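# Close the fridge with carton and bottles inside

## Task

Get the refrigerator door completely closed, with the carton and all three bottles inside it and every bottle standing upright. The task fails if a glass bottle drops any real distance, if the door is slammed while opening or closing it, or if the robot tips over or is left leaning. The result only counts if it holds without the robot keeping anything in place at the end.

## Robot and tools

ROBOT. A simulated Hello Robot Stretch 4: an omni-wheel base, a lift that rides up and down a mast, one arm that telescopes straight forward, a three-joint wrist (yaw, pitch, roll) and a two-finger gripper. It stands about 1.6 m tall; the base rim lies within 0.23 m of the base origin. A loose object may occasionally get a small shove from outside.

FRAMES. Base frame: origin on the floor below the base centre, x ahead, y to the left, z up. hand_pose is reported in this frame as a point between the open fingertips; with all wrist joints at 0 its axes line up with the base frame. The printed position may be slightly off. The odometry frame is where the base frame was when the scene began; base_odometry counts wheel rotation only, so slip shows up as motion. Heading runs -3.142 to 3.142, positive to the left.

execute_actions. Argument "actions": a list holding one action, or empty to simply fetch state and images. Argument "cameras": a list of names from head_camera, head_left_camera, head_right_camera, wrist_camera, all; omitted, null or ["all"] returns every camera, [] none. An action may contain "base", "joints" or both, plus optional "pace" and "contact_limits"; or it may be {"end_of_arm": "enable_torque"} by itself, which re-powers any wrist or gripper motor that shut off. All motions in one action begin together.
- "base": exactly one key, a relative move from where the base last reported itself. translate_m: metres straight ahead (+) or back (-), -2 to 2. strafe_m: metres sideways, left positive, -2 to 2. rotate_rad: radians turned in place, counter-clockwise/left positive, -3.2 to 3.2.
- "joints": a dictionary of absolute targets by name (not offsets). lift_m 0 to 1.2 m; arm_m 0 to 0.55 m extension; wrist_yaw_rad -1.134 to 4.276 (0 straight ahead, + to the left, 3.14 tucked back, past 3.4 the arm may obstruct); wrist_pitch_rad -1.117 to 4.259 (0 level, 1.57 pointing down); wrist_roll_rad -1.117 to 4.259 (0 fingers level, + turns clockwise viewed from behind); gripper_m -0.038 to 0.141 m fingertip gap, negatives squeeze the tips together. Out-of-range joint targets are clipped and flagged; any other bad value or unknown key rejects the whole call.
- "pace": "slow", "default", "fast" or "max" (base up to 0.1/0.3/0.4/0.6 m/s and 1/2/3/4 rad/s; with lift above 0.2 the base is slowed further, to 0.3 m/s and 1 rad/s at full height).
- "contact_limits": only {"arm_m": value}, 0 (gentlest) to 0.75 (firmest), default 0.5; sets how hard the arm may push before stopping.
A joint or base left out of an action may still be driving toward an earlier target. To unfold the wrist at the start, lift_m 0.4 with wrist_yaw_rad 0 in one action works.

wait: {"seconds": 0 to 10}; commands nothing and returns the same state and images.

zoom_image: {"camera": name, "region": [x0, y0, x1, y1]} in pixels from the top-left of that camera's most recent full image, at most 504 by 504. Image sizes: head_camera 420x560, head_left_camera and head_right_camera 420x672 fisheyes, wrist_camera 616x392.

finished_scene: {"scene": current scene number}; ends the scene irreversibly and reports success.

CAMERAS. head_camera sits atop the mast looking forward and down (turn the base to look around). The two head fisheyes sit beside it, angled more steeply down, showing the base and arm. wrist_camera looks along the fingers, with the tips near the bottom of its image.

RESULT LINES. base_status / joint_status: how each motion ended. "done" (for the base, wheels turned the full amount even if slipping); "off_target" (stopped short, may still push); "contact_stop_at_<key>" (hit something; that part stays there but may go slack, a slack lift can sag, slack wheels can roll); "limit_stop_at_<name>"; "time_out"; "torque_fault" (a wrist or gripper motor overloaded and went limp until enable_torque). "limit_stop_at_tilt" means a lean over 6 degrees: lift, arm and wheels go slack and ignore commands until it eases. "limit_stop_at_own_body": a joint was about to hit the robot; move it away, not further in; tilted-up plus rolled wrist invites this. on_its_own lists things not commanded this call; "held at" gives the held target. If a stop is reported, any later execute_actions, wait or finished_scene calls in that same reply are skipped. lidar_m: 12 distances in metres from base origin, 30-degree sectors starting straight ahead and going counter-clockwise (4th left, 7th behind, 10th right); "-" is nothing seen or closer than 0.25 m; glass, clear plastic and thin legs may be missed. wrist_depth_mm: 7x7 grid of median depths, 100 to 2000 mm, read from top left; clear items missing. turned_by_wheels vs turned_by_imu differing by over ~0.1 rad signals a bump or slip. base_tilt in degrees (forward, right positive), with a small fixed bias. motor_effort: percent of maximum, positive toward larger joint values, peak in brackets; fixed bias and noise. Wheel efforts positive mean turning right.

GRIPPING. Close to a gap smaller than the object; smaller squeezes harder and pulls it in toward the wrist. Neither gripper_m nor "done" proves a grasp; a firm hold shows as a clear change in gripper effort. If the tips snag on a surface, raise the lift.

AVOID. Dropping or knocking over bottles (glass must not fall far), swinging the door fast enough to slam it, leaning or tipping the robot (over 1 kg held with arm_m above 0.2 while driving or turning is risky, as are strong pushes or pulls with the gripper high or a high contact limit), pressing the gripper into things during base or arm moves (torque faults), and leaving the door held shut only by the robot. Faster robot motion is better once the job is reliable.

Each tool is called after "Request:" by a JSON object that holds its "op" and its "data".

## Session

Request:
{"op": "execute_actions", "data": {"actions": []}}

Scene clock: 0.00 s.
base_odometry: x=+0.000 y=+0.000 heading=+0.000 (m, m, rad; odometry frame)
turned_by_wheels: +0.000 (rad since the last result)
turned_by_imu: +0.000 (rad since the last result)
base_tilt: forward=+0.4 right=-0.4 (deg)
lidar_m: 1.90 2.47 1.89 0.64 0.62 0.67 1.01 1.23 1.31 1.90 3.32 1.97
base_status: not commanded
joint_positions: lift_m=+0.197 arm_m=+0.002 wrist_yaw_rad=+3.161 wrist_pitch_rad=-0.007 wrist_roll_rad=-0.001 gripper_m=+0.057
joint_status: not commanded
motor_effort: lift_m=+18 arm_m=-1 wrist_yaw_rad=+0 wrist_pitch_rad=-7 wrist_roll_rad=+0 gripper_m=-3 wheel_0=+0 wheel_1=+0 wheel_2=+0 (%)
hand_pose: x=-0.1168 y=+0.0817 z=+0.3773 quat_wxyz=(-0.010, +0.003, +0.000, +1.000) (m; base frame)
wrist_depth_mm: - 134 153 1499 1308 1308 1308 / - 113 135 1537 1708 1708 1366 / - 120 143 1537 1708 1756 1397 / 138 137 278 1576 1661 1756 1366 / 221 1281 1397 1576 1464 1708 1430 / 231 1255 198 1308 196 1182 1182 / 227 904 960 106 917 842 866
pictures: head_camera, head_left_camera, head_right_camera, wrist_camera
Images, in order (width x height): head_camera 420x560, head_left_camera 420x672, head_right_camera 420x672, wrist_camera 616x392.

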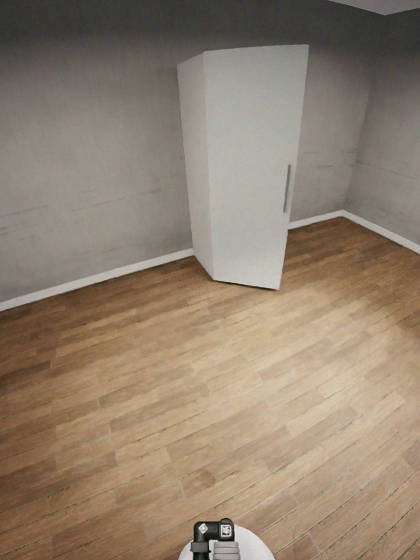

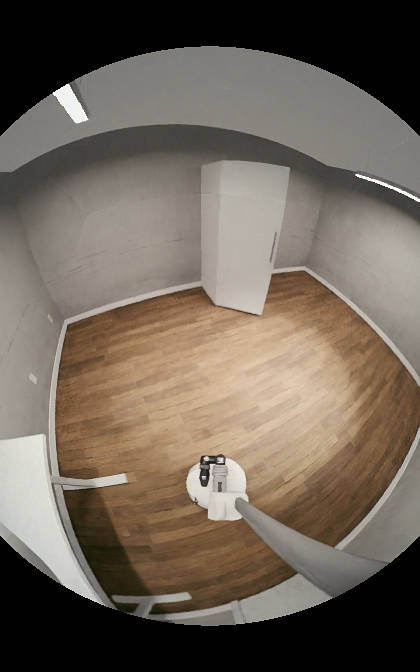

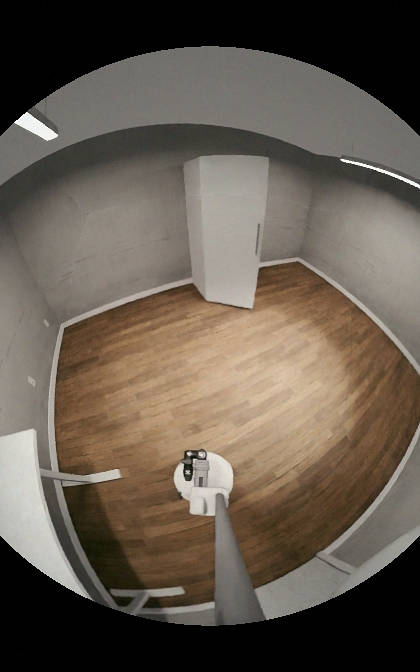

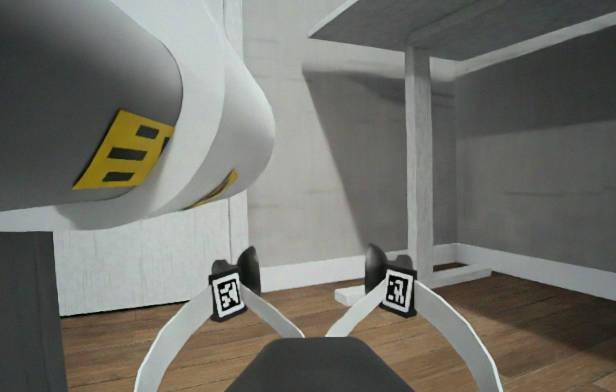

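Request:
{"op": "execute_actions", "data": {"actions": [{"base":{"rotate_rad":-0.7},"pace":"fast"}], "cameras": []}}

Request:
{"op": "execute_actions", "data": {"actions": [{"base":{"translate_m":2.0},"pace":"max"}], "cameras": []}}

Request:
{"op": "execute_actions", "data": {"actions": [{"base":{"rotate_rad":1.6},"joints":{"lift_m":0.6,"wrist_yaw_rad":0},"pace":"fast"}]}}

Scene clock: 3.97 s.
base_odometry: x=+0.000 y=+0.000 heading=-0.700 (m, m, rad; odometry frame)
turned_by_wheels: -0.700 (rad since the last result)
turned_by_imu: -0.692 (rad since the last result)
base_tilt: forward=+0.3 right=-0.5 (deg)
lidar_m: 3.38 1.91 2.42 2.27 0.69 0.61 0.63 0.83 1.22 1.28 1.63 3.32
base_status: done
joint_positions: lift_m=+0.197 arm_m=+0.002 wrist_yaw_rad=+3.161 wrist_pitch_rad=-0.007 wrist_roll_rad=-0.001 gripper_m=+0.057
joint_status: not commanded
motor_effort: lift_m=+18(17) arm_m=+0(0) wrist_yaw_rad=-1(1) wrist_pitch_rad=-7(7) wrist_roll_rad=+1(0) gripper_m=-4(4) wheel_0=+1(6) wheel_1=+0(9) wheel_2=+1(8) (%)
hand_pose: x=-0.1168 y=+0.0817 z=+0.3773 quat_wxyz=(-0.010, +0.003, +0.000, +1.000) (m; base frame)
wrist_depth_mm: - 134 153 1205 1366 1308 1205 / - 113 135 1661 1537 1397 1229 / - 120 143 1618 1537 1397 1229 / 138 137 278 1661 1537 1397 1229 / 221 1537 1863 1756 1537 1397 1255 / 231 1308 198 1281 196 1205 1025 / 226 891 946 106 917 842 820
pictures: none
No camera images: the call's "cameras" was empty. Leave "cameras" out to get every camera's image.

Scene clock: 8.87 s.
base_odometry: x=+1.530 y=-1.288 heading=-0.700 (m, m, rad; odometry frame)
turned_by_wheels: +0.000 (rad since the last result)
turned_by_imu: +0.004 (rad since the last result)
base_tilt: forward=+0.4 right=-0.4 (deg)
lidar_m: 1.55 1.79 1.66 0.81 0.84 3.25 3.33 2.23 2.04 2.10 1.60 1.49
base_status: done
joint_positions: lift_m=+0.197 arm_m=+0.002 wrist_yaw_rad=+3.161 wrist_pitch_rad=-0.007 wrist_roll_rad=-0.001 gripper_m=+0.057
joint_status: not commanded
motor_effort: lift_m=+18(18) arm_m=-1(0) wrist_yaw_rad=+0(1) wrist_pitch_rad=-7(6) wrist_roll_rad=+2(1) gripper_m=-3(2) wheel_0=+0(6) wheel_1=+0(6) wheel_2=-1(9) (%)
hand_pose: x=-0.1168 y=+0.0817 z=+0.3773 quat_wxyz=(-0.010, +0.003, +0.000, +1.000) (m; base frame)
wrist_depth_mm: - 133 153 - - - - / - 113 135 - - - - / - 120 143 - - - - / 138 137 279 - - - - / 222 - - - - - 1983 / 231 1308 198 1281 196 1229 1182 / 226 891 960 106 917 842 878
pictures: none
No camera images: the call's "cameras" was empty. Leave "cameras" out to get every camera's image.

Scene clock: 11.23 s.
base_odometry: x=+1.530 y=-1.288 heading=+0.900 (m, m, rad; odometry frame)
turned_by_wheels: +1.600 (rad since the last result)
turned_by_imu: +1.581 (rad since the last result)
base_tilt: forward=+0.4 right=-0.3 (deg)
lidar_m: 0.82 0.85 2.68 2.51 2.20 2.03 2.13 1.61 1.50 1.53 1.76 1.65
base_status: done
joint_positions: lift_m=+0.600 arm_m=+0.002 wrist_yaw_rad=+0.000 wrist_pitch_rad=-0.007 wrist_roll_rad=-0.001 gripper_m=+0.057
joint_status: all done
motor_effort: lift_m=+20(21) arm_m=+0(0) wrist_yaw_rad=-2(8) wrist_pitch_rad=-7(7) wrist_roll_rad=+1(0) gripper_m=-2(2) wheel_0=-1(7) wheel_1=-1(7) wheel_2=+0(10) (%)
hand_pose: x=+0.4619 y=-0.0873 z=+0.7800 quat_wxyz=(+1.000, +0.000, -0.003, +0.000) (m; base frame)
wrist_depth_mm: - 574 1255 1182 1281 1281 1182 / - 580 1308 1430 1281 1308 1182 / - 585 1281 1464 1255 1281 1205 / - 603 1336 1499 1281 1308 1205 / - - 1229 1366 1138 1336 1229 / - - 198 1078 196 1336 1255 / 1808 1618 1182 106 1464 1308 1255
pictures: head_camera, head_left_camera, head_right_camera, wrist_camera
Images, in order (width x height): head_camera 420x560, head_left_camera 420x672, head_right_camera 420x672, wrist_camera 616x392.

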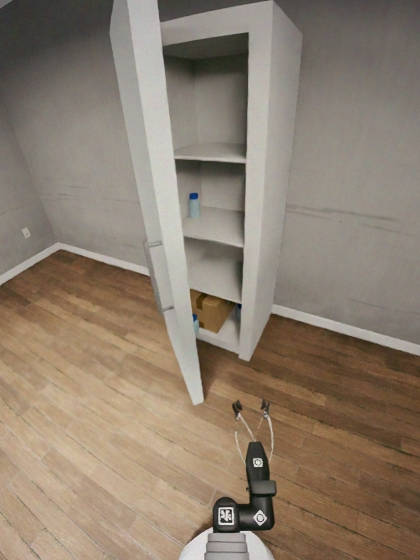

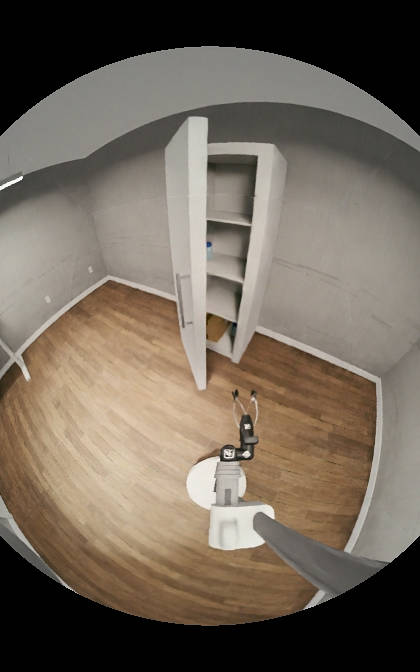

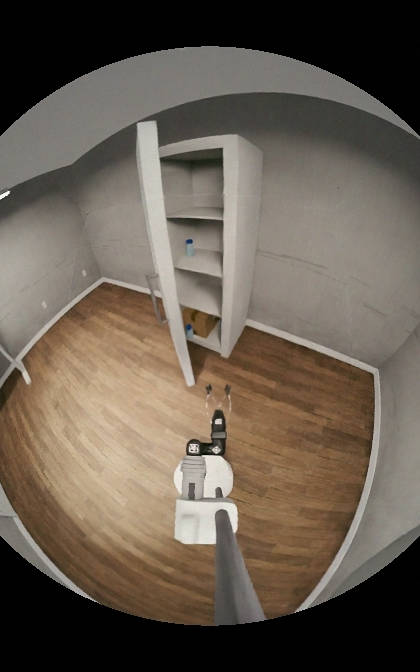

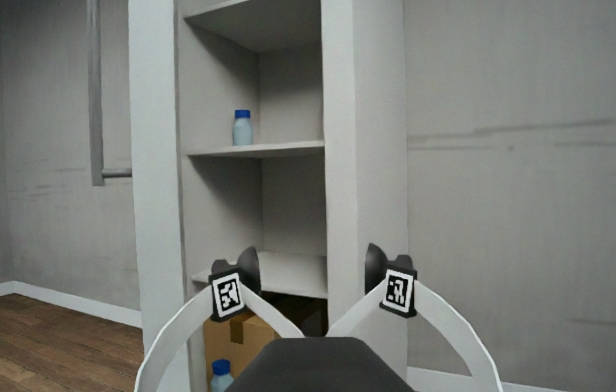

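Request:
{"op": "execute_actions", "data": {"actions": [{"base":{"translate_m":0.1},"joints":{"arm_m":0.42,"gripper_m":0,"lift_m":0.4}}], "cameras": ["head_camera","wrist_camera"]}}

Request:
{"op": "execute_actions", "data": {"actions": [{"base":{"strafe_m":0.7},"pace":"slow"}], "cameras": ["head_camera","wrist_camera"]}}

Scene clock: 17.60 s.
base_odometry: x=+1.592 y=-1.210 heading=+0.900 (m, m, rad; odometry frame)
turned_by_wheels: +0.000 (rad since the last result)
turned_by_imu: -0.001 (rad since the last result)
base_tilt: forward=+0.4 right=-0.4 (deg)
lidar_m: 0.72 0.77 3.06 2.48 2.28 2.13 2.22 1.65 1.53 1.59 1.68 1.51
base_status: done
joint_positions: lift_m=+0.400 arm_m=+0.419 wrist_yaw_rad=+0.000 wrist_pitch_rad=-0.007 wrist_roll_rad=-0.001 gripper_m=+0.000
joint_status: all done
motor_effort: lift_m=+15(20) arm_m=+7(8) wrist_yaw_rad=+0(3) wrist_pitch_rad=-6(7) wrist_roll_rad=+0(0) gripper_m=-6(6) wheel_0=-1(4) wheel_1=-1(4) wheel_2=+0(8) (%)
hand_pose: x=+0.8781 y=-0.0874 z=+0.5804 quat_wxyz=(+1.000, +0.000, -0.003, +0.000) (m; base frame)
wrist_depth_mm: 634 683 723 707 410 854 788 / 640 732 931 917 415 866 798 / 640 741 976 946 415 866 809 / 597 750 946 931 421 866 820 / 615 715 750 439 424 854 820 / 591 691 186 205 186 878 842 / 564 683 591 106 421 878 820
pictures: head_camera, wrist_camera
Images, in order (width x height): head_camera 420x560, wrist_camera 616x392.

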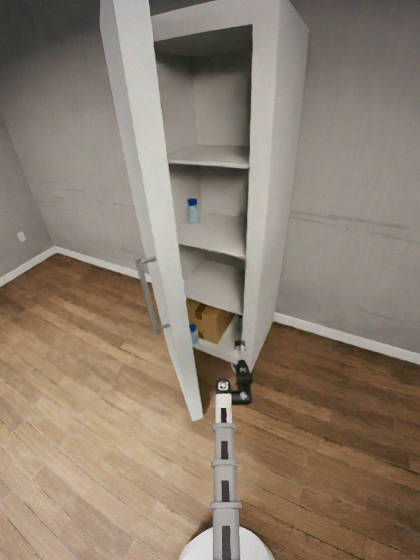

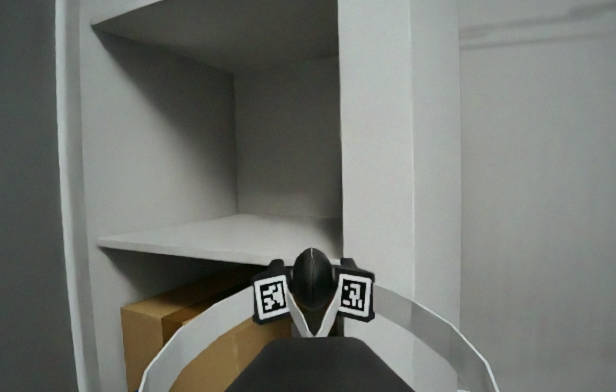

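Scene clock: 25.73 s.
base_odometry: x=+1.044 y=-0.774 heading=+0.896 (m, m, rad; odometry frame)
turned_by_wheels: -0.004 (rad since the last result)
turned_by_imu: -0.038 (rad since the last result)
base_tilt: forward=+0.4 right=-0.4 (deg)
lidar_m: 0.72 2.45 1.83 1.84 2.00 1.87 1.87 2.32 2.16 2.22 2.01 1.30
base_status: done
joint_positions: lift_m=+0.400 arm_m=+0.419 wrist_yaw_rad=-0.028 wrist_pitch_rad=-0.007 wrist_roll_rad=-0.001 gripper_m=+0.000
joint_status: not commanded
on_its_own: wrist_yaw_rad is at rest, and its effort (+80) is outside its rest range (-13 to +13)
motor_effort: lift_m=+16(16) arm_m=+6(7) wrist_yaw_rad=+80(92) wrist_pitch_rad=-7(7) wrist_roll_rad=+0(0) gripper_m=-8(9) wheel_0=-23(23) wheel_1=-10(12) wheel_2=-18(24) (%)
hand_pose: x=+0.8757 y=-0.0954 z=+0.5804 quat_wxyz=(+1.000, -0.001, -0.003, -0.014) (m; base frame)
wrist_depth_mm: - 112 151 237 564 750 778 / - 112 151 237 554 1008 946 / - 113 152 237 544 1042 960 / - 113 152 238 549 1042 960 / - 113 152 212 544 976 946 / - 113 148 187 187 683 661 / - 109 140 106 691 676 654
pictures: head_camera, wrist_camera
Images, in order (width x height): head_camera 420x560, wrist_camera 616x392.

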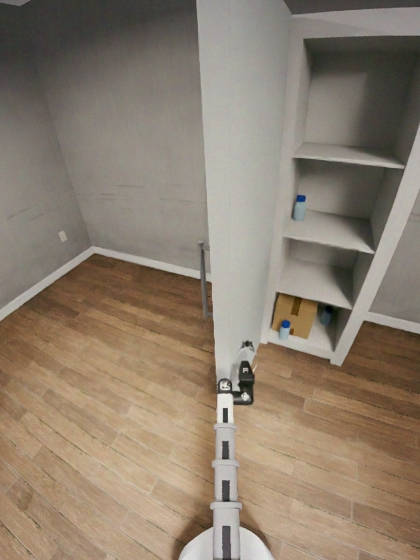

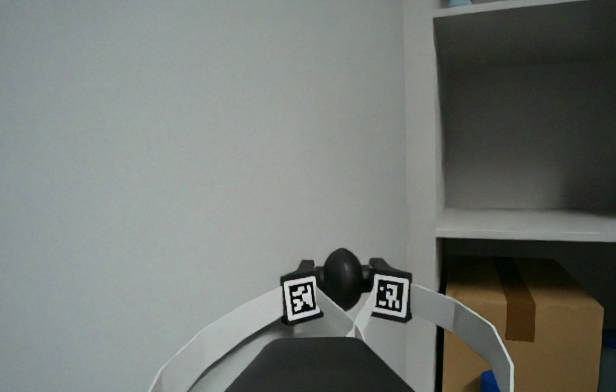

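Request:
{"op": "execute_actions", "data": {"actions": [{"base":{"rotate_rad":-0.42},"joints":{"lift_m":0.1,"gripper_m":0.12,"wrist_pitch_rad":0.2,"arm_m":0.3},"pace":"slow"}], "cameras": ["head_camera","wrist_camera"]}}

Request:
{"op": "zoom_image", "data": {"camera": "head_camera", "region": [130,160,310,400]}}

Scene clock: 36.63 s.
base_odometry: x=+1.044 y=-0.774 heading=+0.476 (m, m, rad; odometry frame)
turned_by_wheels: -0.420 (rad since the last result)
turned_by_imu: -0.417 (rad since the last result)
base_tilt: forward=+0.5 right=-0.4 (deg)
lidar_m: 1.05 0.71 2.66 1.81 1.84 1.93 1.87 1.94 2.27 2.15 2.24 1.96
base_status: done
joint_positions: lift_m=+0.100 arm_m=+0.301 wrist_yaw_rad=+0.000 wrist_pitch_rad=+0.202 wrist_roll_rad=-0.001 gripper_m=+0.120
joint_status: all done
motor_effort: lift_m=+16(16) arm_m=-7(11) wrist_yaw_rad=+0(81) wrist_pitch_rad=-5(19) wrist_roll_rad=-1(1) gripper_m=-1(7) wheel_0=-1(22) wheel_1=+0(12) wheel_2=+0(15) (%)
hand_pose: x=+0.7548 y=-0.0874 z=+0.2206 quat_wxyz=(+0.995, +0.000, +0.101, +0.000) (m; base frame)
wrist_depth_mm: 521 741 1138 1138 788 1229 1255 / 517 750 798 1182 842 1308 1308 / 521 768 820 1025 878 1366 1366 / 508 759 831 831 831 1160 1160 / 517 759 798 798 788 759 759 / 539 564 539 591 530 521 564 / 477 473 488 106 480 452 455
pictures: head_camera, wrist_camera
Images, in order (width x height): head_camera 420x560, wrist_camera 616x392.

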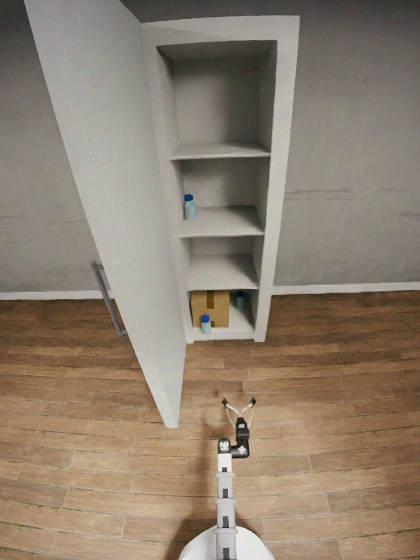

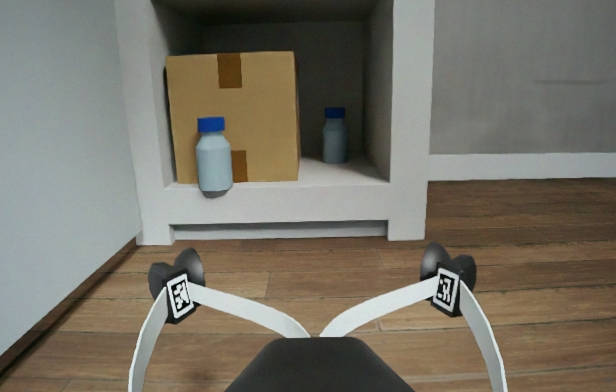

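Region (130, 160, 310, 400) of head_camera's 420x560 image, scaled by 2.100, with more detail than that image has; it fills the left 378 columns of this view, and the rest is white.

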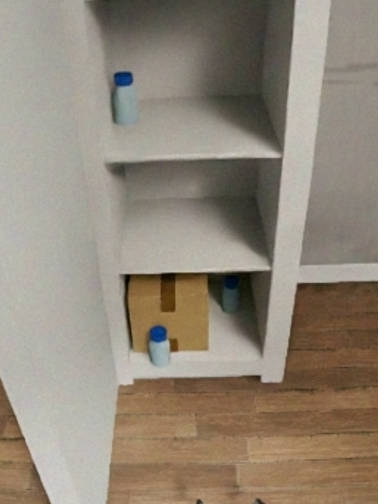

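Request:
{"op": "execute_actions", "data": {"actions": [{"base":{"strafe_m":0.185},"joints":{"lift_m":0.03,"wrist_pitch_rad":0.12}}], "cameras": []}}

Request:
{"op": "execute_actions", "data": {"actions": [{"base":{"translate_m":0.36}}], "cameras": ["head_camera","wrist_camera"]}}

Scene clock: 51.73 s.
base_odometry: x=+0.960 y=-0.610 heading=+0.476 (m, m, rad; odometry frame)
turned_by_wheels: +0.000 (rad since the last result)
turned_by_imu: +0.000 (rad since the last result)
base_tilt: forward=+0.4 right=-0.4 (deg)
lidar_m: 0.66 0.72 2.47 1.63 1.66 1.92 1.87 1.92 2.46 2.35 2.45 1.39
base_status: done
joint_positions: lift_m=+0.030 arm_m=+0.301 wrist_yaw_rad=+0.000 wrist_pitch_rad=+0.123 wrist_roll_rad=-0.001 gripper_m=+0.120
joint_status: all done
motor_effort: lift_m=+16(17) arm_m=-7(7) wrist_yaw_rad=+1(1) wrist_pitch_rad=-8(10) wrist_roll_rad=-1(1) gripper_m=-1(1) wheel_0=+1(8) wheel_1=-1(8) wheel_2=+0(1) (%)
hand_pose: x=+0.7585 y=-0.0874 z=+0.1731 quat_wxyz=(+0.998, +0.000, +0.061, +0.000) (m; base frame)
wrist_depth_mm: 245 359 741 1078 1118 750 1281 / 247 359 750 809 1078 831 1336 / 246 359 732 831 1025 842 1366 / 239 357 715 820 809 809 1255 / 243 332 676 788 768 741 732 / 241 304 484 549 480 473 512 / 236 319 436 106 427 402 402
pictures: none
No camera images: the call's "cameras" was empty. Leave "cameras" out to get every camera's image.

Scene clock: 54.43 s.
base_odometry: x=+1.280 y=-0.445 heading=+0.476 (m, m, rad; odometry frame)
turned_by_wheels: +0.000 (rad since the last result)
turned_by_imu: +0.000 (rad since the last result)
base_tilt: forward=+0.5 right=-0.5 (deg)
lidar_m: 0.32 0.31 2.15 2.38 1.75 2.27 2.23 2.31 2.45 2.35 2.17 1.00
base_status: done
joint_positions: lift_m=+0.030 arm_m=+0.301 wrist_yaw_rad=+0.000 wrist_pitch_rad=+0.123 wrist_roll_rad=-0.001 gripper_m=+0.120
joint_status: not commanded
motor_effort: lift_m=+16(16) arm_m=-7(7) wrist_yaw_rad=+1(1) wrist_pitch_rad=-8(8) wrist_roll_rad=+1(0) gripper_m=-1(0) wheel_0=+1(4) wheel_1=-1(4) wheel_2=+1(7) (%)
hand_pose: x=+0.7585 y=-0.0874 z=+0.1731 quat_wxyz=(+0.998, +0.000, +0.061, +0.000) (m; base frame)
wrist_depth_mm: 244 357 442 442 442 750 525 / 245 357 452 452 455 750 530 / 246 357 462 421 466 668 544 / 239 357 480 418 480 647 525 / 243 332 445 449 449 449 445 / 241 304 452 459 455 466 484 / 237 319 439 106 424 402 399
pictures: head_camera, wrist_camera
Images, in order (width x height): head_camera 420x560, wrist_camera 616x392.

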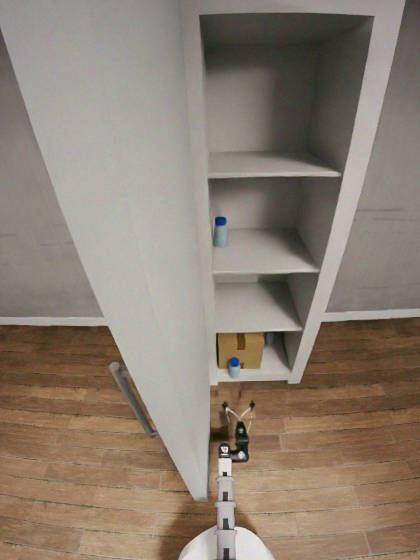

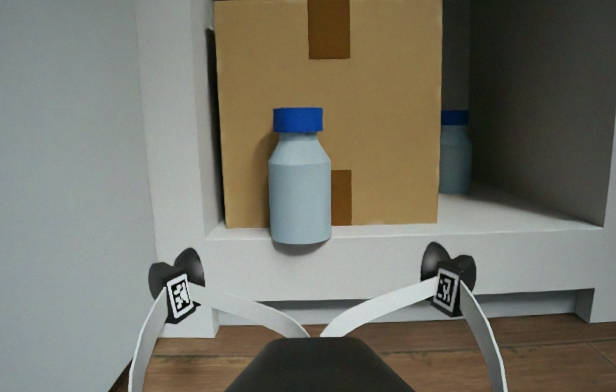

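Request:
{"op": "execute_actions", "data": {"actions": [{"joints":{"arm_m":0.5,"wrist_yaw_rad":0.04,"gripper_m":0.11,"lift_m":0.02},"contact_limits":{"arm_m":0.2}}], "cameras": ["wrist_camera"]}}

Scene clock: 57.97 s.
base_odometry: x=+1.280 y=-0.445 heading=+0.476 (m, m, rad; odometry frame)
turned_by_wheels: +0.000 (rad since the last result)
turned_by_imu: +0.000 (rad since the last result)
base_tilt: forward=+0.4 right=-0.4 (deg)
lidar_m: 0.31 0.30 2.17 2.39 1.72 2.27 2.24 2.33 2.45 2.35 2.16 1.00
base_status: not commanded
joint_positions: lift_m=+0.020 arm_m=+0.499 wrist_yaw_rad=+0.040 wrist_pitch_rad=+0.122 wrist_roll_rad=-0.001 gripper_m=+0.110
joint_status: all done
motor_effort: lift_m=+16(16) arm_m=+7(8) wrist_yaw_rad=-1(4) wrist_pitch_rad=-7(8) wrist_roll_rad=-1(1) gripper_m=-1(2) wheel_0=+1(1) wheel_1=-1(1) wheel_2=+0(0) (%)
contact_limits: arm_m 0.2
hand_pose: x=+0.9592 y=-0.0759 z=+0.1632 quat_wxyz=(+0.998, -0.002, +0.061, +0.020) (m; base frame)
wrist_depth_mm: 216 234 255 253 251 249 247 / 222 236 263 206 257 254 254 / 229 236 270 211 264 260 508 / 235 236 276 206 271 268 477 / 241 243 283 211 276 277 298 / 249 249 245 215 240 240 238 / 255 254 252 106 244 243 242
pictures: wrist_camera
Images, in order (width x height): wrist_camera 616x392.

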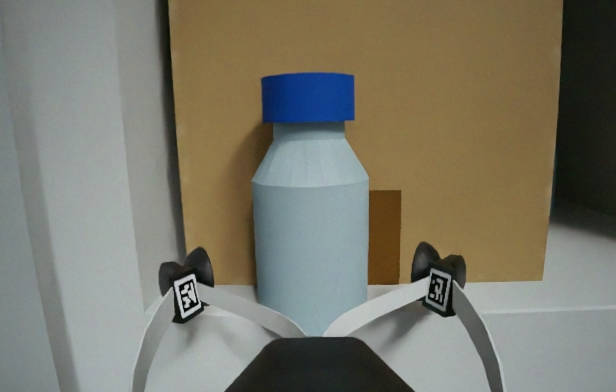

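Request:
{"op": "execute_actions", "data": {"actions": [{"joints":{"arm_m":0.535,"lift_m":0.03},"contact_limits":{"arm_m":0.2}}], "cameras": []}}

Request:
{"op": "execute_actions", "data": {"actions": [{"joints":{"gripper_m":0.03}}], "cameras": []}}

Request:
{"op": "execute_actions", "data": {"actions": [{"joints":{"lift_m":0.05}}], "cameras": ["wrist_camera"]}}

Scene clock: 61.83 s.
base_odometry: x=+1.280 y=-0.445 heading=+0.476 (m, m, rad; odometry frame)
turned_by_wheels: +0.000 (rad since the last result)
turned_by_imu: +0.000 (rad since the last result)
base_tilt: forward=+0.5 right=-0.5 (deg)
lidar_m: 0.33 0.29 2.13 2.40 1.74 2.25 2.23 2.31 2.46 2.36 2.18 1.02
base_status: not commanded
joint_positions: lift_m=+0.030 arm_m=+0.534 wrist_yaw_rad=+0.039 wrist_pitch_rad=+0.122 wrist_roll_rad=-0.001 gripper_m=+0.110
joint_status: all done
motor_effort: lift_m=+20(19) arm_m=+8(9) wrist_yaw_rad=+1(3) wrist_pitch_rad=-7(7) wrist_roll_rad=-1(1) gripper_m=-2(1) wheel_0=+1(1) wheel_1=-1(1) wheel_2=+0(0) (%)
contact_limits: arm_m 0.2
hand_pose: x=+0.9941 y=-0.0761 z=+0.1728 quat_wxyz=(+0.998, -0.002, +0.061, +0.020) (m; base frame)
wrist_depth_mm: 183 223 224 220 219 216 213 / 187 229 227 224 224 221 220 / 193 235 234 175 229 227 226 / 199 236 240 176 236 235 233 / 205 234 245 173 238 239 240 / 211 213 199 177 195 244 243 / 218 216 216 106 210 208 206
pictures: none
No camera images: the call's "cameras" was empty. Leave "cameras" out to get every camera's image.

Scene clock: 63.47 s.
base_odometry: x=+1.280 y=-0.445 heading=+0.475 (m, m, rad; odometry frame)
turned_by_wheels: +0.000 (rad since the last result)
turned_by_imu: +0.000 (rad since the last result)
base_tilt: forward=+0.4 right=-0.4 (deg)
lidar_m: 0.31 0.31 2.16 2.39 1.72 2.26 2.23 2.32 2.43 2.36 2.18 1.00
base_status: not commanded
joint_positions: lift_m=+0.030 arm_m=+0.534 wrist_yaw_rad=+0.040 wrist_pitch_rad=+0.124 wrist_roll_rad=-0.001 gripper_m=+0.030
joint_status: all done
motor_effort: lift_m=+20(20) arm_m=+7(7) wrist_yaw_rad=+0(11) wrist_pitch_rad=-12(12) wrist_roll_rad=-1(1) gripper_m=-16(14) wheel_0=+0(1) wheel_1=-1(1) wheel_2=-2(2) (%)
hand_pose: x=+0.9942 y=-0.0760 z=+0.1723 quat_wxyz=(+0.998, -0.002, +0.062, +0.020) (m; base frame)
wrist_depth_mm: 183 222 222 220 218 216 213 / 187 228 229 156 224 221 220 / 193 234 234 159 229 229 225 / 200 236 240 161 235 234 232 / 205 235 246 159 198 241 238 / 211 213 185 164 183 241 244 / 219 215 216 106 210 208 206
pictures: none
No camera images: the call's "cameras" was empty. Leave "cameras" out to get every camera's image.

Scene clock: 64.27 s.
base_odometry: x=+1.280 y=-0.445 heading=+0.476 (m, m, rad; odometry frame)
turned_by_wheels: +0.000 (rad since the last result)
turned_by_imu: +0.000 (rad since the last result)
base_tilt: forward=+0.4 right=-0.5 (deg)
lidar_m: 0.31 0.30 2.17 2.38 1.72 2.28 2.22 2.33 2.46 2.35 2.19 0.99
base_status: not commanded
joint_positions: lift_m=+0.050 arm_m=+0.534 wrist_yaw_rad=+0.040 wrist_pitch_rad=+0.126 wrist_roll_rad=-0.001 gripper_m=+0.030
joint_status: all done
motor_effort: lift_m=+22(23) arm_m=+7(7) wrist_yaw_rad=+0(1) wrist_pitch_rad=-16(17) wrist_roll_rad=+1(1) gripper_m=-17(16) wheel_0=+1(0) wheel_1=-1(1) wheel_2=-2(2) (%)
hand_pose: x=+0.9941 y=-0.0760 z=+0.1918 quat_wxyz=(+0.998, -0.002, +0.063, +0.020) (m; base frame)
wrist_depth_mm: 183 223 221 219 218 216 214 / 187 228 227 156 223 221 219 / 193 234 234 159 229 227 225 / 199 236 240 161 235 233 232 / 206 235 246 158 197 240 238 / 212 213 184 164 182 246 246 / 219 217 236 106 231 225 228
pictures: wrist_camera
Images, in order (width x height): wrist_camera 616x392.

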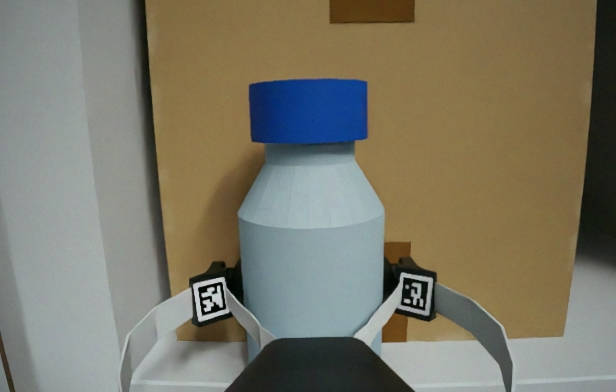

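Request:
{"op": "execute_actions", "data": {"actions": [{"base":{"strafe_m":-0.26}}], "cameras": ["wrist_camera"]}}

Request:
{"op": "execute_actions", "data": {"actions": [{"base":{"translate_m":0.09}}], "cameras": []}}

Request:
{"op": "execute_actions", "data": {"actions": [{"joints":{"lift_m":0.033,"wrist_pitch_rad":0.13}}], "cameras": ["wrist_camera"]}}

Request:
{"op": "execute_actions", "data": {"actions": [{"joints":{"gripper_m":0.1}}], "cameras": []}}

Request:
{"op": "execute_actions", "data": {"actions": [{"base":{"translate_m":-0.45},"joints":{"arm_m":0.1}}], "cameras": ["wrist_camera","head_camera"]}}

Scene clock: 70.93 s.
base_odometry: x=+1.399 y=-0.676 heading=+0.475 (m, m, rad; odometry frame)
turned_by_wheels: +0.000 (rad since the last result)
turned_by_imu: -0.001 (rad since the last result)
base_tilt: forward=+0.5 right=-0.4 (deg)
lidar_m: 0.95 0.47 0.45 2.47 2.00 2.32 2.23 2.31 2.15 2.07 2.17 1.56
base_status: done
joint_positions: lift_m=+0.050 arm_m=+0.534 wrist_yaw_rad=+0.040 wrist_pitch_rad=+0.126 wrist_roll_rad=-0.001 gripper_m=+0.030
joint_status: not commanded
motor_effort: lift_m=+22(22) arm_m=+7(7) wrist_yaw_rad=-1(1) wrist_pitch_rad=-17(17) wrist_roll_rad=+1(0) gripper_m=-16(15) wheel_0=-1(7) wheel_1=+0(9) wheel_2=-1(0) (%)
hand_pose: x=+0.9941 y=-0.0759 z=+0.1918 quat_wxyz=(+0.998, -0.002, +0.063, +0.020) (m; base frame)
wrist_depth_mm: 225 225 373 591 484 214 - / 231 231 332 156 424 218 178 / 237 236 332 159 430 221 183 / 246 243 329 161 377 222 187 / 254 251 268 159 197 223 193 / 263 257 185 164 183 200 199 / 240 234 236 106 231 216 206
pictures: wrist_camera
Images, in order (width x height): wrist_camera 616x392.

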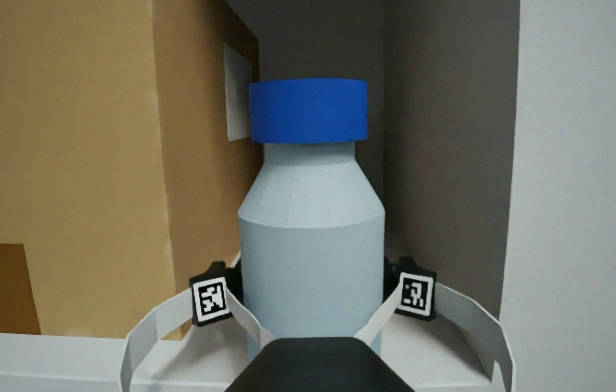

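Scene clock: 72.40 s.
base_odometry: x=+1.479 y=-0.635 heading=+0.475 (m, m, rad; odometry frame)
turned_by_wheels: +0.000 (rad since the last result)
turned_by_imu: +0.000 (rad since the last result)
base_tilt: forward=+0.5 right=-0.3 (deg)
lidar_m: 0.87 0.49 0.39 2.65 2.01 2.43 2.33 2.43 2.17 2.07 2.05 0.90
base_status: done
joint_positions: lift_m=+0.050 arm_m=+0.534 wrist_yaw_rad=+0.040 wrist_pitch_rad=+0.126 wrist_roll_rad=-0.001 gripper_m=+0.030
joint_status: not commanded
motor_effort: lift_m=+21(21) arm_m=+7(7) wrist_yaw_rad=+1(0) wrist_pitch_rad=-17(17) wrist_roll_rad=+1(1) gripper_m=-16(17) wheel_0=+0(5) wheel_1=-1(3) wheel_2=+1(9) (%)
hand_pose: x=+0.9942 y=-0.0759 z=+0.1918 quat_wxyz=(+0.998, -0.002, +0.063, +0.020) (m; base frame)
wrist_depth_mm: 140 198 373 504 488 214 - / 144 199 330 157 421 217 158 / 148 200 330 159 433 220 160 / 152 199 329 161 375 223 161 / 156 198 270 158 197 224 161 / 161 173 185 164 183 190 160 / 166 169 236 106 232 216 -
pictures: none
No camera images: the call's "cameras" was empty. Leave "cameras" out to get every camera's image.

Scene clock: 73.17 s.
base_odometry: x=+1.479 y=-0.635 heading=+0.475 (m, m, rad; odometry frame)
turned_by_wheels: +0.000 (rad since the last result)
turned_by_imu: +0.000 (rad since the last result)
base_tilt: forward=+0.4 right=-0.4 (deg)
lidar_m: 0.84 0.48 0.40 2.63 2.03 2.40 2.31 2.43 2.19 2.09 2.04 0.91
base_status: not commanded
joint_positions: lift_m=+0.033 arm_m=+0.534 wrist_yaw_rad=+0.040 wrist_pitch_rad=+0.136 wrist_roll_rad=-0.001 gripper_m=+0.030
joint_status: all done
motor_effort: lift_m=+16(20) arm_m=+7(7) wrist_yaw_rad=+0(0) wrist_pitch_rad=-17(17) wrist_roll_rad=+0(0) gripper_m=-16(15) wheel_0=+0(0) wheel_1=+0(0) wheel_2=+0(1) (%)
hand_pose: x=+0.9938 y=-0.0759 z=+0.1723 quat_wxyz=(+0.998, -0.002, +0.068, +0.020) (m; base frame)
wrist_depth_mm: 139 198 373 508 480 214 - / 143 200 332 157 421 217 158 / 147 199 330 159 433 220 160 / 151 199 329 161 377 223 160 / 155 197 270 159 197 224 161 / 160 172 185 164 182 190 160 / 167 170 206 106 202 190 -
pictures: wrist_camera
Images, in order (width x height): wrist_camera 616x392.

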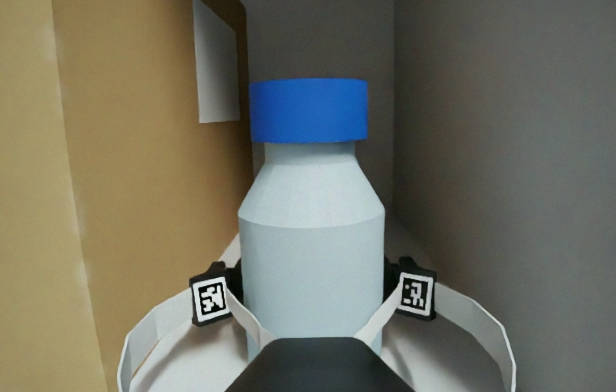

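Scene clock: 74.70 s.
base_odometry: x=+1.479 y=-0.635 heading=+0.475 (m, m, rad; odometry frame)
turned_by_wheels: +0.000 (rad since the last result)
turned_by_imu: +0.000 (rad since the last result)
base_tilt: forward=+0.4 right=-0.4 (deg)
lidar_m: 0.87 0.46 0.39 2.65 2.02 2.41 2.33 2.41 2.18 2.09 2.04 0.91
base_status: not commanded
joint_positions: lift_m=+0.033 arm_m=+0.534 wrist_yaw_rad=+0.040 wrist_pitch_rad=+0.133 wrist_roll_rad=-0.001 gripper_m=+0.100
joint_status: all done
motor_effort: lift_m=+17(17) arm_m=+7(7) wrist_yaw_rad=+0(0) wrist_pitch_rad=-8(17) wrist_roll_rad=+1(1) gripper_m=-1(15) wheel_0=+0(0) wheel_1=+0(0) wheel_2=+1(0) (%)
hand_pose: x=+0.9939 y=-0.0759 z=+0.1732 quat_wxyz=(+0.998, -0.002, +0.066, +0.020) (m; base frame)
wrist_depth_mm: 139 198 370 504 488 215 - / 143 198 370 508 492 218 158 / 147 200 332 173 433 222 160 / 151 198 329 174 377 223 160 / 155 198 270 172 224 223 161 / 160 182 200 176 195 190 160 / 167 175 209 106 206 189 -
pictures: none
No camera images: the call's "cameras" was empty. Leave "cameras" out to get every camera's image.

Scene clock: 77.67 s.
base_odometry: x=+1.078 y=-0.841 heading=+0.475 (m, m, rad; odometry frame)
turned_by_wheels: +0.000 (rad since the last result)
turned_by_imu: -0.001 (rad since the last result)
base_tilt: forward=+0.4 right=-0.4 (deg)
lidar_m: 1.30 0.74 2.68 1.88 1.96 1.95 1.87 1.94 2.19 2.09 2.17 1.94
base_status: done
joint_positions: lift_m=+0.033 arm_m=+0.101 wrist_yaw_rad=+0.040 wrist_pitch_rad=+0.132 wrist_roll_rad=-0.001 gripper_m=+0.100
joint_status: all done
motor_effort: lift_m=+17(17) arm_m=-7(6) wrist_yaw_rad=+0(2) wrist_pitch_rad=-7(8) wrist_roll_rad=+0(1) gripper_m=-2(2) wheel_0=+0(4) wheel_1=+0(5) wheel_2=-1(9) (%)
hand_pose: x=+0.5614 y=-0.0759 z=+0.1733 quat_wxyz=(+0.998, -0.002, +0.066, +0.020) (m; base frame)
wrist_depth_mm: 591 842 1078 1255 1464 1464 1430 / 597 842 1025 1366 1464 1464 1499 / 591 842 1042 1078 1537 1499 1537 / 574 842 1025 1008 1025 1229 1229 / 621 788 788 768 759 750 723 / 539 544 216 539 477 496 512 / 424 413 436 106 424 402 402
pictures: head_camera, wrist_camera
Images, in order (width x height): head_camera 420x560, wrist_camera 616x392.

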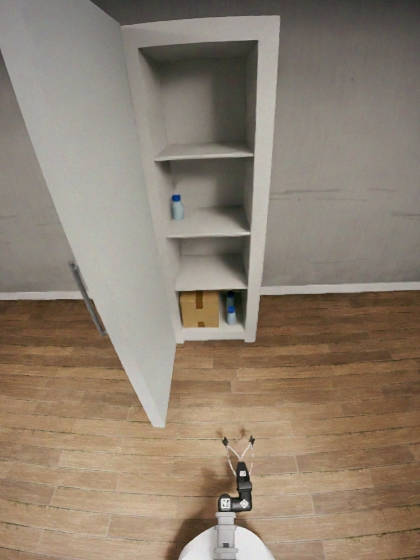

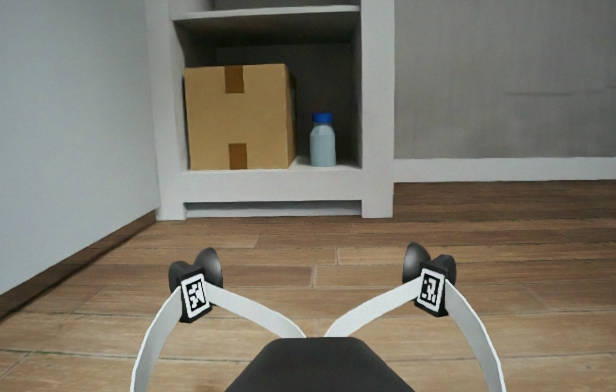

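Request:
{"op": "execute_actions", "data": {"actions": [{"base":{"rotate_rad":1.08},"joints":{"arm_m":0,"lift_m":0.2,"gripper_m":-0.01,"wrist_pitch_rad":0,"wrist_yaw_rad":0},"pace":"fast"}], "cameras": []}}

Request:
{"op": "execute_actions", "data": {"actions": [{"base":{"translate_m":0.96},"pace":"max"}], "cameras": []}}

Request:
{"op": "execute_actions", "data": {"actions": [{"base":{"rotate_rad":-1.83},"pace":"fast"}], "cameras": ["head_camera"]}}

Request:
{"op": "execute_actions", "data": {"actions": [{"base":{"translate_m":0.6},"pace":"slow"}], "cameras": ["head_camera"]}}

Scene clock: 86.97 s.
base_odometry: x=+1.078 y=-0.841 heading=+1.555 (m, m, rad; odometry frame)
turned_by_wheels: +1.080 (rad since the last result)
turned_by_imu: +1.067 (rad since the last result)
base_tilt: forward=+0.5 right=-0.4 (deg)
lidar_m: 2.74 1.89 1.96 1.94 1.87 1.93 2.14 2.09 2.21 1.93 1.18 0.74
base_status: done
joint_positions: lift_m=+0.200 arm_m=+0.004 wrist_yaw_rad=+0.000 wrist_pitch_rad=+0.002 wrist_roll_rad=-0.001 gripper_m=-0.010
joint_status: all done
joint sent to its limit — the command would take arm_m past its lower limit, so that joint was sent only as far as its limit.
motor_effort: lift_m=+20(23) arm_m=-7(8) wrist_yaw_rad=+0(2) wrist_pitch_rad=-7(9) wrist_roll_rad=+0(1) gripper_m=-10(5) wheel_0=+1(7) wheel_1=+1(9) wheel_2=+1(8) (%)
hand_pose: x=+0.4631 y=-0.0874 z=+0.3773 quat_wxyz=(+1.000, -0.001, +0.001, +0.000) (m; base frame)
wrist_depth_mm: - - - - - 1983 1576 / - - - - - 1921 1618 / - - - - - - 1618 / - - - - - 1983 1661 / - - - - - 1808 1618 / 1255 1255 185 206 186 1182 1060 / 891 866 891 106 854 778 809
pictures: none
No camera images: the call's "cameras" was empty. Leave "cameras" out to get every camera's image.

Scene clock: 90.13 s.
base_odometry: x=+1.093 y=+0.119 heading=+1.556 (m, m, rad; odometry frame)
turned_by_wheels: +0.000 (rad since the last result)
turned_by_imu: +0.002 (rad since the last result)
base_tilt: forward=+0.5 right=-0.4 (deg)
lidar_m: 1.85 1.80 1.25 1.53 2.29 2.44 3.06 2.94 0.44 0.67 1.42 1.47
base_status: done
joint_positions: lift_m=+0.200 arm_m=+0.004 wrist_yaw_rad=+0.000 wrist_pitch_rad=+0.002 wrist_roll_rad=-0.001 gripper_m=-0.010
joint_status: not commanded
motor_effort: lift_m=+19(20) arm_m=-7(7) wrist_yaw_rad=-1(2) wrist_pitch_rad=-7(7) wrist_roll_rad=+0(1) gripper_m=-9(9) wheel_0=+1(7) wheel_1=+0(7) wheel_2=+0(12) (%)
hand_pose: x=+0.4630 y=-0.0874 z=+0.3774 quat_wxyz=(+1.000, -0.001, +0.001, +0.000) (m; base frame)
wrist_depth_mm: 1397 1499 1661 1863 1863 1430 1160 / 1366 1499 1661 1921 1863 1430 1160 / 1430 1537 1708 1863 1921 1464 1182 / 1366 1537 1756 1983 - 1430 1182 / 1430 1537 1708 1756 1863 1464 1205 / 1255 1255 186 206 186 1182 1118 / 891 878 878 106 866 768 854
pictures: none
No camera images: the call's "cameras" was empty. Leave "cameras" out to get every camera's image.

Scene clock: 92.00 s.
base_odometry: x=+1.093 y=+0.119 heading=-0.275 (m, m, rad; odometry frame)
turned_by_wheels: -1.830 (rad since the last result)
turned_by_imu: -1.809 (rad since the last result)
base_tilt: forward=+0.4 right=-0.4 (deg)
lidar_m: 0.44 0.95 1.43 1.68 1.80 1.35 1.27 2.30 2.32 2.75 2.93 0.48
base_status: done
joint_positions: lift_m=+0.200 arm_m=+0.004 wrist_yaw_rad=+0.000 wrist_pitch_rad=+0.002 wrist_roll_rad=-0.001 gripper_m=-0.010
joint_status: not commanded
motor_effort: lift_m=+19(19) arm_m=-6(7) wrist_yaw_rad=+1(2) wrist_pitch_rad=-7(7) wrist_roll_rad=+0(1) gripper_m=-10(9) wheel_0=+0(6) wheel_1=-1(12) wheel_2=-2(8) (%)
hand_pose: x=+0.4630 y=-0.0874 z=+0.3774 quat_wxyz=(+1.000, -0.001, +0.001, +0.000) (m; base frame)
wrist_depth_mm: 1060 615 413 314 251 226 - / 1078 627 418 317 255 228 - / 1078 640 424 320 257 230 - / 1098 661 430 325 260 234 - / 1138 676 442 297 262 236 1921 / 1118 809 186 205 186 237 1138 / 891 820 439 106 254 238 854
pictures: head_camera
Images, in order (width x height): head_camera 420x560.

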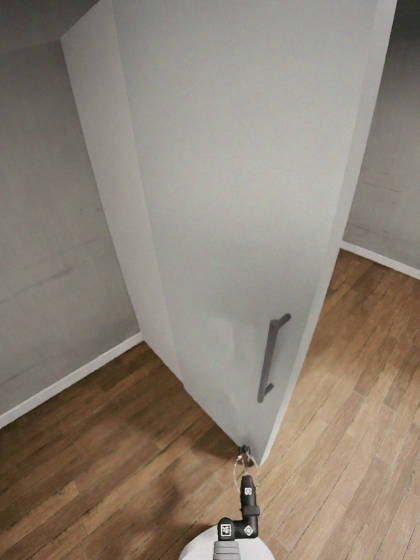

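Scene clock: 99.27 s.
base_odometry: x=+1.671 y=-0.044 heading=-0.275 (m, m, rad; odometry frame)
turned_by_wheels: +0.000 (rad since the last result)
turned_by_imu: +0.000 (rad since the last result)
base_tilt: forward=+0.4 right=-0.5 (deg)
lidar_m: 0.42 0.35 0.98 1.19 2.12 2.23 2.19 2.76 2.76 2.90 2.53 0.67
base_status: done
joint_positions: lift_m=+0.200 arm_m=+0.003 wrist_yaw_rad=+0.000 wrist_pitch_rad=+0.002 wrist_roll_rad=-0.001 gripper_m=-0.010
joint_status: not commanded
motor_effort: lift_m=+19(19) arm_m=-3(7) wrist_yaw_rad=+2(15) wrist_pitch_rad=-6(7) wrist_roll_rad=+0(0) gripper_m=-9(10) wheel_0=+0(5) wheel_1=+0(1) wheel_2=-2(6) (%)
hand_pose: x=+0.4622 y=-0.0875 z=+0.3776 quat_wxyz=(+1.000, -0.001, +0.001, +0.000) (m; base frame)
wrist_depth_mm: 208 236 279 336 424 - 1921 / 210 238 281 338 427 - 1921 / 211 240 282 342 427 - 1983 / 210 241 283 343 433 - - / 212 242 286 317 436 1863 1863 / 213 242 185 205 186 1182 1160 / 213 233 287 106 466 788 854
pictures: head_camera
Images, in order (width x height): head_camera 420x560.

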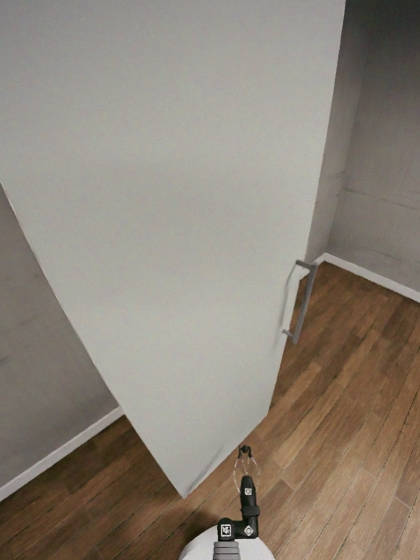

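Self-closing, it seems. Gentle push to confirm.

Request:
{"op": "execute_actions", "data": {"actions": [{"joints":{"arm_m":0.17},"pace":"slow","contact_limits":{"arm_m":0.15}}], "cameras": []}}

Request:
{"op": "execute_actions", "data": {"actions": [{"joints":{"arm_m":0.05}}], "cameras": ["head_left_camera"]}}

Scene clock: 103.43 s.
base_odometry: x=+1.670 y=-0.044 heading=-0.277 (m, m, rad; odometry frame)
turned_by_wheels: -0.002 (rad since the last result)
turned_by_imu: -0.003 (rad since the last result)
base_tilt: forward=+0.4 right=-0.5 (deg)
lidar_m: 0.40 0.36 0.98 1.17 2.12 2.23 2.20 2.76 2.77 2.89 2.53 0.68
base_status: not commanded
joint_positions: lift_m=+0.200 arm_m=+0.132 wrist_yaw_rad=-0.026 wrist_pitch_rad=+0.002 wrist_roll_rad=-0.001 gripper_m=-0.010
joint_status: arm_m contact_stop (moved +0.129 of +0.167)
on_its_own: arm_m is slack since a contact_stop (your +0.170 is given up); wrist_yaw_rad is at rest, and its effort (+76) is outside its rest range (-13 to +13)
motor_effort: lift_m=+19(19) arm_m=+0(17) wrist_yaw_rad=+76(76) wrist_pitch_rad=-7(7) wrist_roll_rad=+1(1) gripper_m=-9(11) wheel_0=-9(9) wheel_1=-2(2) wheel_2=-17(17) (%)
contact_limits: arm_m 0.15
hand_pose: x=+0.5889 y=-0.0949 z=+0.3775 quat_wxyz=(+1.000, +0.000, +0.001, -0.013) (m; base frame)
wrist_depth_mm: 137 157 187 229 298 1983 1863 / 138 158 188 231 298 1983 1921 / 139 160 190 232 300 - 1921 / 138 160 191 235 303 - 1921 / 140 161 192 221 304 1863 1863 / 141 161 179 187 185 1078 1138 / 141 157 188 106 327 768 842
pictures: none
No camera images: the call's "cameras" was empty. Leave "cameras" out to get every camera's image.

not run: a stop came earlier in this reply.

Request:
{"op": "execute_actions", "data": {"actions": [{"joints":{"arm_m":0.08}}], "cameras": []}}

Request:
{"op": "finished_scene", "data": {"scene": 1}}

Scene clock: 106.67 s.
base_odometry: x=+1.671 y=-0.044 heading=-0.275 (m, m, rad; odometry frame)
turned_by_wheels: +0.002 (rad since the last result)
turned_by_imu: +0.002 (rad since the last result)
base_tilt: forward=+0.4 right=-0.4 (deg)
lidar_m: 0.41 0.36 0.98 1.17 2.13 2.21 2.16 2.75 2.78 2.90 2.53 0.69
base_status: not commanded
joint_positions: lift_m=+0.200 arm_m=+0.081 wrist_yaw_rad=+0.000 wrist_pitch_rad=+0.003 wrist_roll_rad=-0.001 gripper_m=-0.010
joint_status: all done
motor_effort: lift_m=+19(19) arm_m=-8(6) wrist_yaw_rad=+0(74) wrist_pitch_rad=-8(9) wrist_roll_rad=+0(0) gripper_m=-9(9) wheel_0=-1(12) wheel_1=-2(4) wheel_2=-2(17) (%)
hand_pose: x=+0.5406 y=-0.0875 z=+0.3774 quat_wxyz=(+1.000, -0.001, +0.001, +0.000) (m; base frame)
wrist_depth_mm: 160 182 215 259 327 1921 1921 / 161 183 216 260 330 1921 1921 / 163 185 217 263 332 1921 1983 / 162 186 219 265 336 1983 1983 / 163 187 220 244 338 1708 1863 / 164 187 185 206 186 1078 1138 / 164 179 221 106 357 415 831
pictures: none
No camera images: the call's "cameras" was empty. Leave "cameras" out to get every camera's image.

The scene is finished: the task was done.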